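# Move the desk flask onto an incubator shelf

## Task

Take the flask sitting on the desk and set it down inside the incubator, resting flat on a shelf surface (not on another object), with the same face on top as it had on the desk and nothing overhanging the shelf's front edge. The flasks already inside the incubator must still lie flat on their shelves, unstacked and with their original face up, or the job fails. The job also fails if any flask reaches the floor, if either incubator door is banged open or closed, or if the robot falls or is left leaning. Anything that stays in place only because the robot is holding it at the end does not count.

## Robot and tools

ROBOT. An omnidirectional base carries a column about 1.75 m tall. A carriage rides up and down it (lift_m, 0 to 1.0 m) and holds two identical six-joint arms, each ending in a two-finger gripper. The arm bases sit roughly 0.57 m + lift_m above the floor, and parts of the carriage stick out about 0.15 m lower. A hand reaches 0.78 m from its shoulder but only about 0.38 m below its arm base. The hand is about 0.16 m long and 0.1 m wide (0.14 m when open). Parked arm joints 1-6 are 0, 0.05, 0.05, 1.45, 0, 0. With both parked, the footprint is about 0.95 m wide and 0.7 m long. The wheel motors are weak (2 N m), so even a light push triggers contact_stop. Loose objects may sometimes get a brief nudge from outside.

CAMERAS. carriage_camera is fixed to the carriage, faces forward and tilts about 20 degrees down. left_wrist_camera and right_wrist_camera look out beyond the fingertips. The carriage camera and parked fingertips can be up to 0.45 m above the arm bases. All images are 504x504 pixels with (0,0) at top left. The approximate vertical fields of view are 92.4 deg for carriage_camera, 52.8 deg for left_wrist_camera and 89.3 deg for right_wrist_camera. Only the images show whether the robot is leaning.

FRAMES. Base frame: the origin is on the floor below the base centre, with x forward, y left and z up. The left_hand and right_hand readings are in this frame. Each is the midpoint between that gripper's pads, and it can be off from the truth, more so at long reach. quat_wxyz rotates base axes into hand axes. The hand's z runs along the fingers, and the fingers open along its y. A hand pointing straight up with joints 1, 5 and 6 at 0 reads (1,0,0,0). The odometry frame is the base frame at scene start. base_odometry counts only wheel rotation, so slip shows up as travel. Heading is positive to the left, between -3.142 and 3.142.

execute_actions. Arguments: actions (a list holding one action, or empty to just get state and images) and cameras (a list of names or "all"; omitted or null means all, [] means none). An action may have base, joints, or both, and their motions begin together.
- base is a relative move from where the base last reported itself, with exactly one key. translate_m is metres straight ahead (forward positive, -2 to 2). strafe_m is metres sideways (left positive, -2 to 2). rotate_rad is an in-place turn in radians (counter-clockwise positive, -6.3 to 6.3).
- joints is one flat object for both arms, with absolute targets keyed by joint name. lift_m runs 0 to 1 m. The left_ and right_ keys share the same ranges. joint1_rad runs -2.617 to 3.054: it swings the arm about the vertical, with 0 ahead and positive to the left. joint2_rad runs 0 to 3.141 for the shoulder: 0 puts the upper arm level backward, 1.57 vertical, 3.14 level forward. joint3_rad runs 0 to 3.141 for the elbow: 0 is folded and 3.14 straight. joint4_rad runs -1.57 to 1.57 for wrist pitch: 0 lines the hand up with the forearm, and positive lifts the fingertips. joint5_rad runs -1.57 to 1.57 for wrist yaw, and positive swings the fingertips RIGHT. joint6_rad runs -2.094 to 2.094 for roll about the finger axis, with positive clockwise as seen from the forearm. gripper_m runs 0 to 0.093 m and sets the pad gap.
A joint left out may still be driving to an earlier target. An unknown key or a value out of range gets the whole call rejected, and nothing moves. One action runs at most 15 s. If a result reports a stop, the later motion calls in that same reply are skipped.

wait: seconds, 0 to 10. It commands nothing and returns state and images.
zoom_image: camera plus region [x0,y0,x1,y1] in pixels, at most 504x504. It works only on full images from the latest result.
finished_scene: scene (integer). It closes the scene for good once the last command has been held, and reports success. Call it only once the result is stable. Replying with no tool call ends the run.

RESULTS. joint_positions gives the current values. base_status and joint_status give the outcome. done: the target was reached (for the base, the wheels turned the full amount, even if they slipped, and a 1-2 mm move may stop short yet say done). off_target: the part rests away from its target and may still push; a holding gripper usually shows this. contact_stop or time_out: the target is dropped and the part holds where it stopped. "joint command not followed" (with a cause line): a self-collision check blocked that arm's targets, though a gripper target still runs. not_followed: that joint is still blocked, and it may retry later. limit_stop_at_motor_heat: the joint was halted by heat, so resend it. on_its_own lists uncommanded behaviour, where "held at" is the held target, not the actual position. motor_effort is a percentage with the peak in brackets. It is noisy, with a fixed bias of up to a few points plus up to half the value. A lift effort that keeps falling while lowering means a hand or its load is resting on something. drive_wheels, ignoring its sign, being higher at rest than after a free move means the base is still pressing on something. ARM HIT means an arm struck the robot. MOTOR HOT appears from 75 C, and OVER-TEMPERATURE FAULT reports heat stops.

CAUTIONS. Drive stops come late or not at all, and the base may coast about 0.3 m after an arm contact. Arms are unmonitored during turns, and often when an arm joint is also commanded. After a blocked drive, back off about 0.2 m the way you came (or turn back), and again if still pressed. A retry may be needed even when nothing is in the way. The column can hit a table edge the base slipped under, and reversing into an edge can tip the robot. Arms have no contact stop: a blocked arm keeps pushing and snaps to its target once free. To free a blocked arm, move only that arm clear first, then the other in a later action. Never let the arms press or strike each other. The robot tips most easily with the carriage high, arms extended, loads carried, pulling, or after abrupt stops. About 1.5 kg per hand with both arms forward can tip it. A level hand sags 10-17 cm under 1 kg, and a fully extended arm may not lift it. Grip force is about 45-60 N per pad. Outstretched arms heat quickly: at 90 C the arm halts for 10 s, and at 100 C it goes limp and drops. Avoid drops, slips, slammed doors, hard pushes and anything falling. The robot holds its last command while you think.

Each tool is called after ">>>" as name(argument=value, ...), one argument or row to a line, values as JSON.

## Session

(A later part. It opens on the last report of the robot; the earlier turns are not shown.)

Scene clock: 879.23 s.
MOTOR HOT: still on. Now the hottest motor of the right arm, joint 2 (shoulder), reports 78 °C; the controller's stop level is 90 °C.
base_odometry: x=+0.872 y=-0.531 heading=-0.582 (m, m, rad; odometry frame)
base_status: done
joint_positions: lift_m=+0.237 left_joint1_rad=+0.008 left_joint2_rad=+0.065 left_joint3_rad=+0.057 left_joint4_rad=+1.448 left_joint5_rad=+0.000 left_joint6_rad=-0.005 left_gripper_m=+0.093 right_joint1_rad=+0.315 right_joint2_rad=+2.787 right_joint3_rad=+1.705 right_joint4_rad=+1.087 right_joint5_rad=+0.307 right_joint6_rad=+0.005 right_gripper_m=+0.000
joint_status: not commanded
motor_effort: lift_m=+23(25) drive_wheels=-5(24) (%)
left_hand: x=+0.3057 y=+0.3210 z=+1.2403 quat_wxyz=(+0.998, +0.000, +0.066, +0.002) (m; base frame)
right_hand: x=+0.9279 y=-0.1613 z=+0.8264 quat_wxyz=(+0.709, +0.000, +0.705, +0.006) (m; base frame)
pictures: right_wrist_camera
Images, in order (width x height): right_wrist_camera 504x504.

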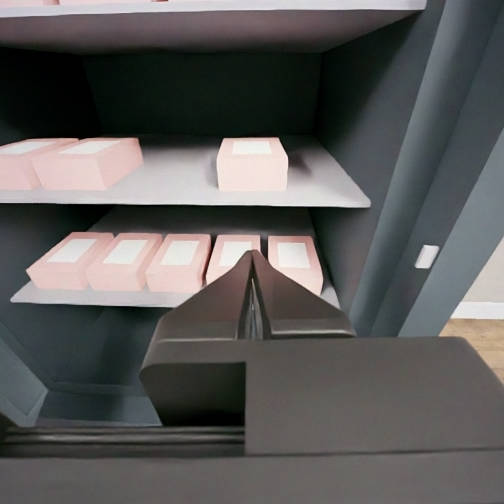

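The flask now has a clear strip of shelf in front of it, in line with its neighbours, flat and label up. The other flasks all look flat and unmoved. I'll reverse well clear with the arm fixed, then park it.

>>> execute_actions(
  actions=[
    {"base":{"translate_m":-0.45}},
  ],
  cameras=[],
)

>>> execute_actions(
  actions=[
    {"joints":{"right_joint1_rad":0,"right_joint2_rad":0.05,"right_joint3_rad":0.05,"right_joint4_rad":1.45,"right_joint5_rad":0,"right_joint6_rad":0,"right_gripper_m":0.093}},
  ],
  cameras=["carriage_camera"],
)

Scene clock: 885.40 s.
MOTOR HOT: still on. Now the hottest motor of the right arm, joint 2 (shoulder), reports 78 °C; the controller's stop level is 90 °C.
base_odometry: x=+0.495 y=-0.284 heading=-0.582 (m, m, rad; odometry frame)
base_status: done
joint_positions: lift_m=+0.237 left_joint1_rad=+0.008 left_joint2_rad=+0.065 left_joint3_rad=+0.057 left_joint4_rad=+1.447 left_joint5_rad=+0.000 left_joint6_rad=-0.005 left_gripper_m=+0.093 right_joint1_rad=+0.315 right_joint2_rad=+2.787 right_joint3_rad=+1.705 right_joint4_rad=+1.087 right_joint5_rad=+0.307 right_joint6_rad=+0.005 right_gripper_m=+0.000
joint_status: not commanded
motor_effort: lift_m=+25(24) drive_wheels=-3(29) (%)
left_hand: x=+0.3058 y=+0.3210 z=+1.2402 quat_wxyz=(+0.998, +0.000, +0.066, +0.002) (m; base frame)
right_hand: x=+0.9279 y=-0.1613 z=+0.8264 quat_wxyz=(+0.709, +0.000, +0.705, +0.006) (m; base frame)
pictures: none
No camera images: the call's "cameras" was empty. Leave "cameras" out to get every camera's image.

Scene clock: 887.80 s.
MOTOR HOT: still on. Now the hottest motor of the right arm, joint 2 (shoulder), reports 77 °C; the controller's stop level is 90 °C.
base_odometry: x=+0.496 y=-0.284 heading=-0.582 (m, m, rad; odometry frame)
base_status: not commanded
joint_positions: lift_m=+0.237 left_joint1_rad=+0.008 left_joint2_rad=+0.065 left_joint3_rad=+0.057 left_joint4_rad=+1.447 left_joint5_rad=+0.000 left_joint6_rad=-0.005 left_gripper_m=+0.093 right_joint1_rad=-0.002 right_joint2_rad=+0.058 right_joint3_rad=+0.066 right_joint4_rad=+1.453 right_joint5_rad=+0.012 right_joint6_rad=+0.005 right_gripper_m=+0.093
joint_status: all done
motor_effort: lift_m=+21(26) drive_wheels=-2(3) (%)
left_hand: x=+0.3058 y=+0.3210 z=+1.2402 quat_wxyz=(+0.998, +0.000, +0.066, +0.002) (m; base frame)
right_hand: x=+0.2994 y=-0.3228 z=+1.2429 quat_wxyz=(+0.998, +0.006, +0.055, +0.002) (m; base frame)
pictures: carriage_camera
Images, in order (width x height): carriage_camera 504x504.

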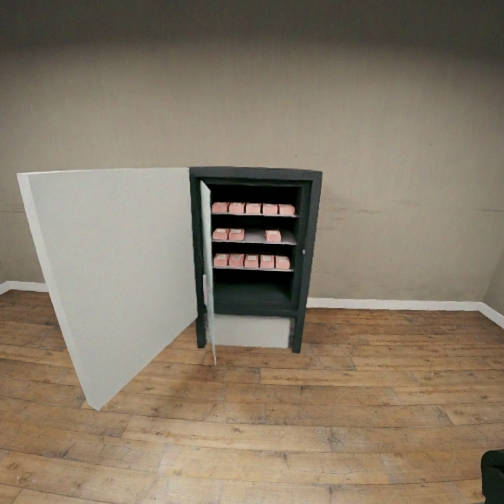

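The flask is on the middle shelf, flat, label up and set back from the front edge, and nothing is being held in place by the robot. The door handling may still fail this scene as a slam:

- **Outer door knocked shut:** it ended up fully closed as I drove in; I didn't see the contact or what caused it.
- **Outer door released at about 35°:** it swung shut on its own.
- **Outer door pushed open from inside:** it flew from about 75° to about 140° and may have hit its stop.

There were also about a dozen hits and contact stops against the doors, the glass and the incubator top, including one ARM HIT. I'm ending the scene to see the verdict.

>>> finished_scene(
  scene=1,
)

The scene is finished: the task was done.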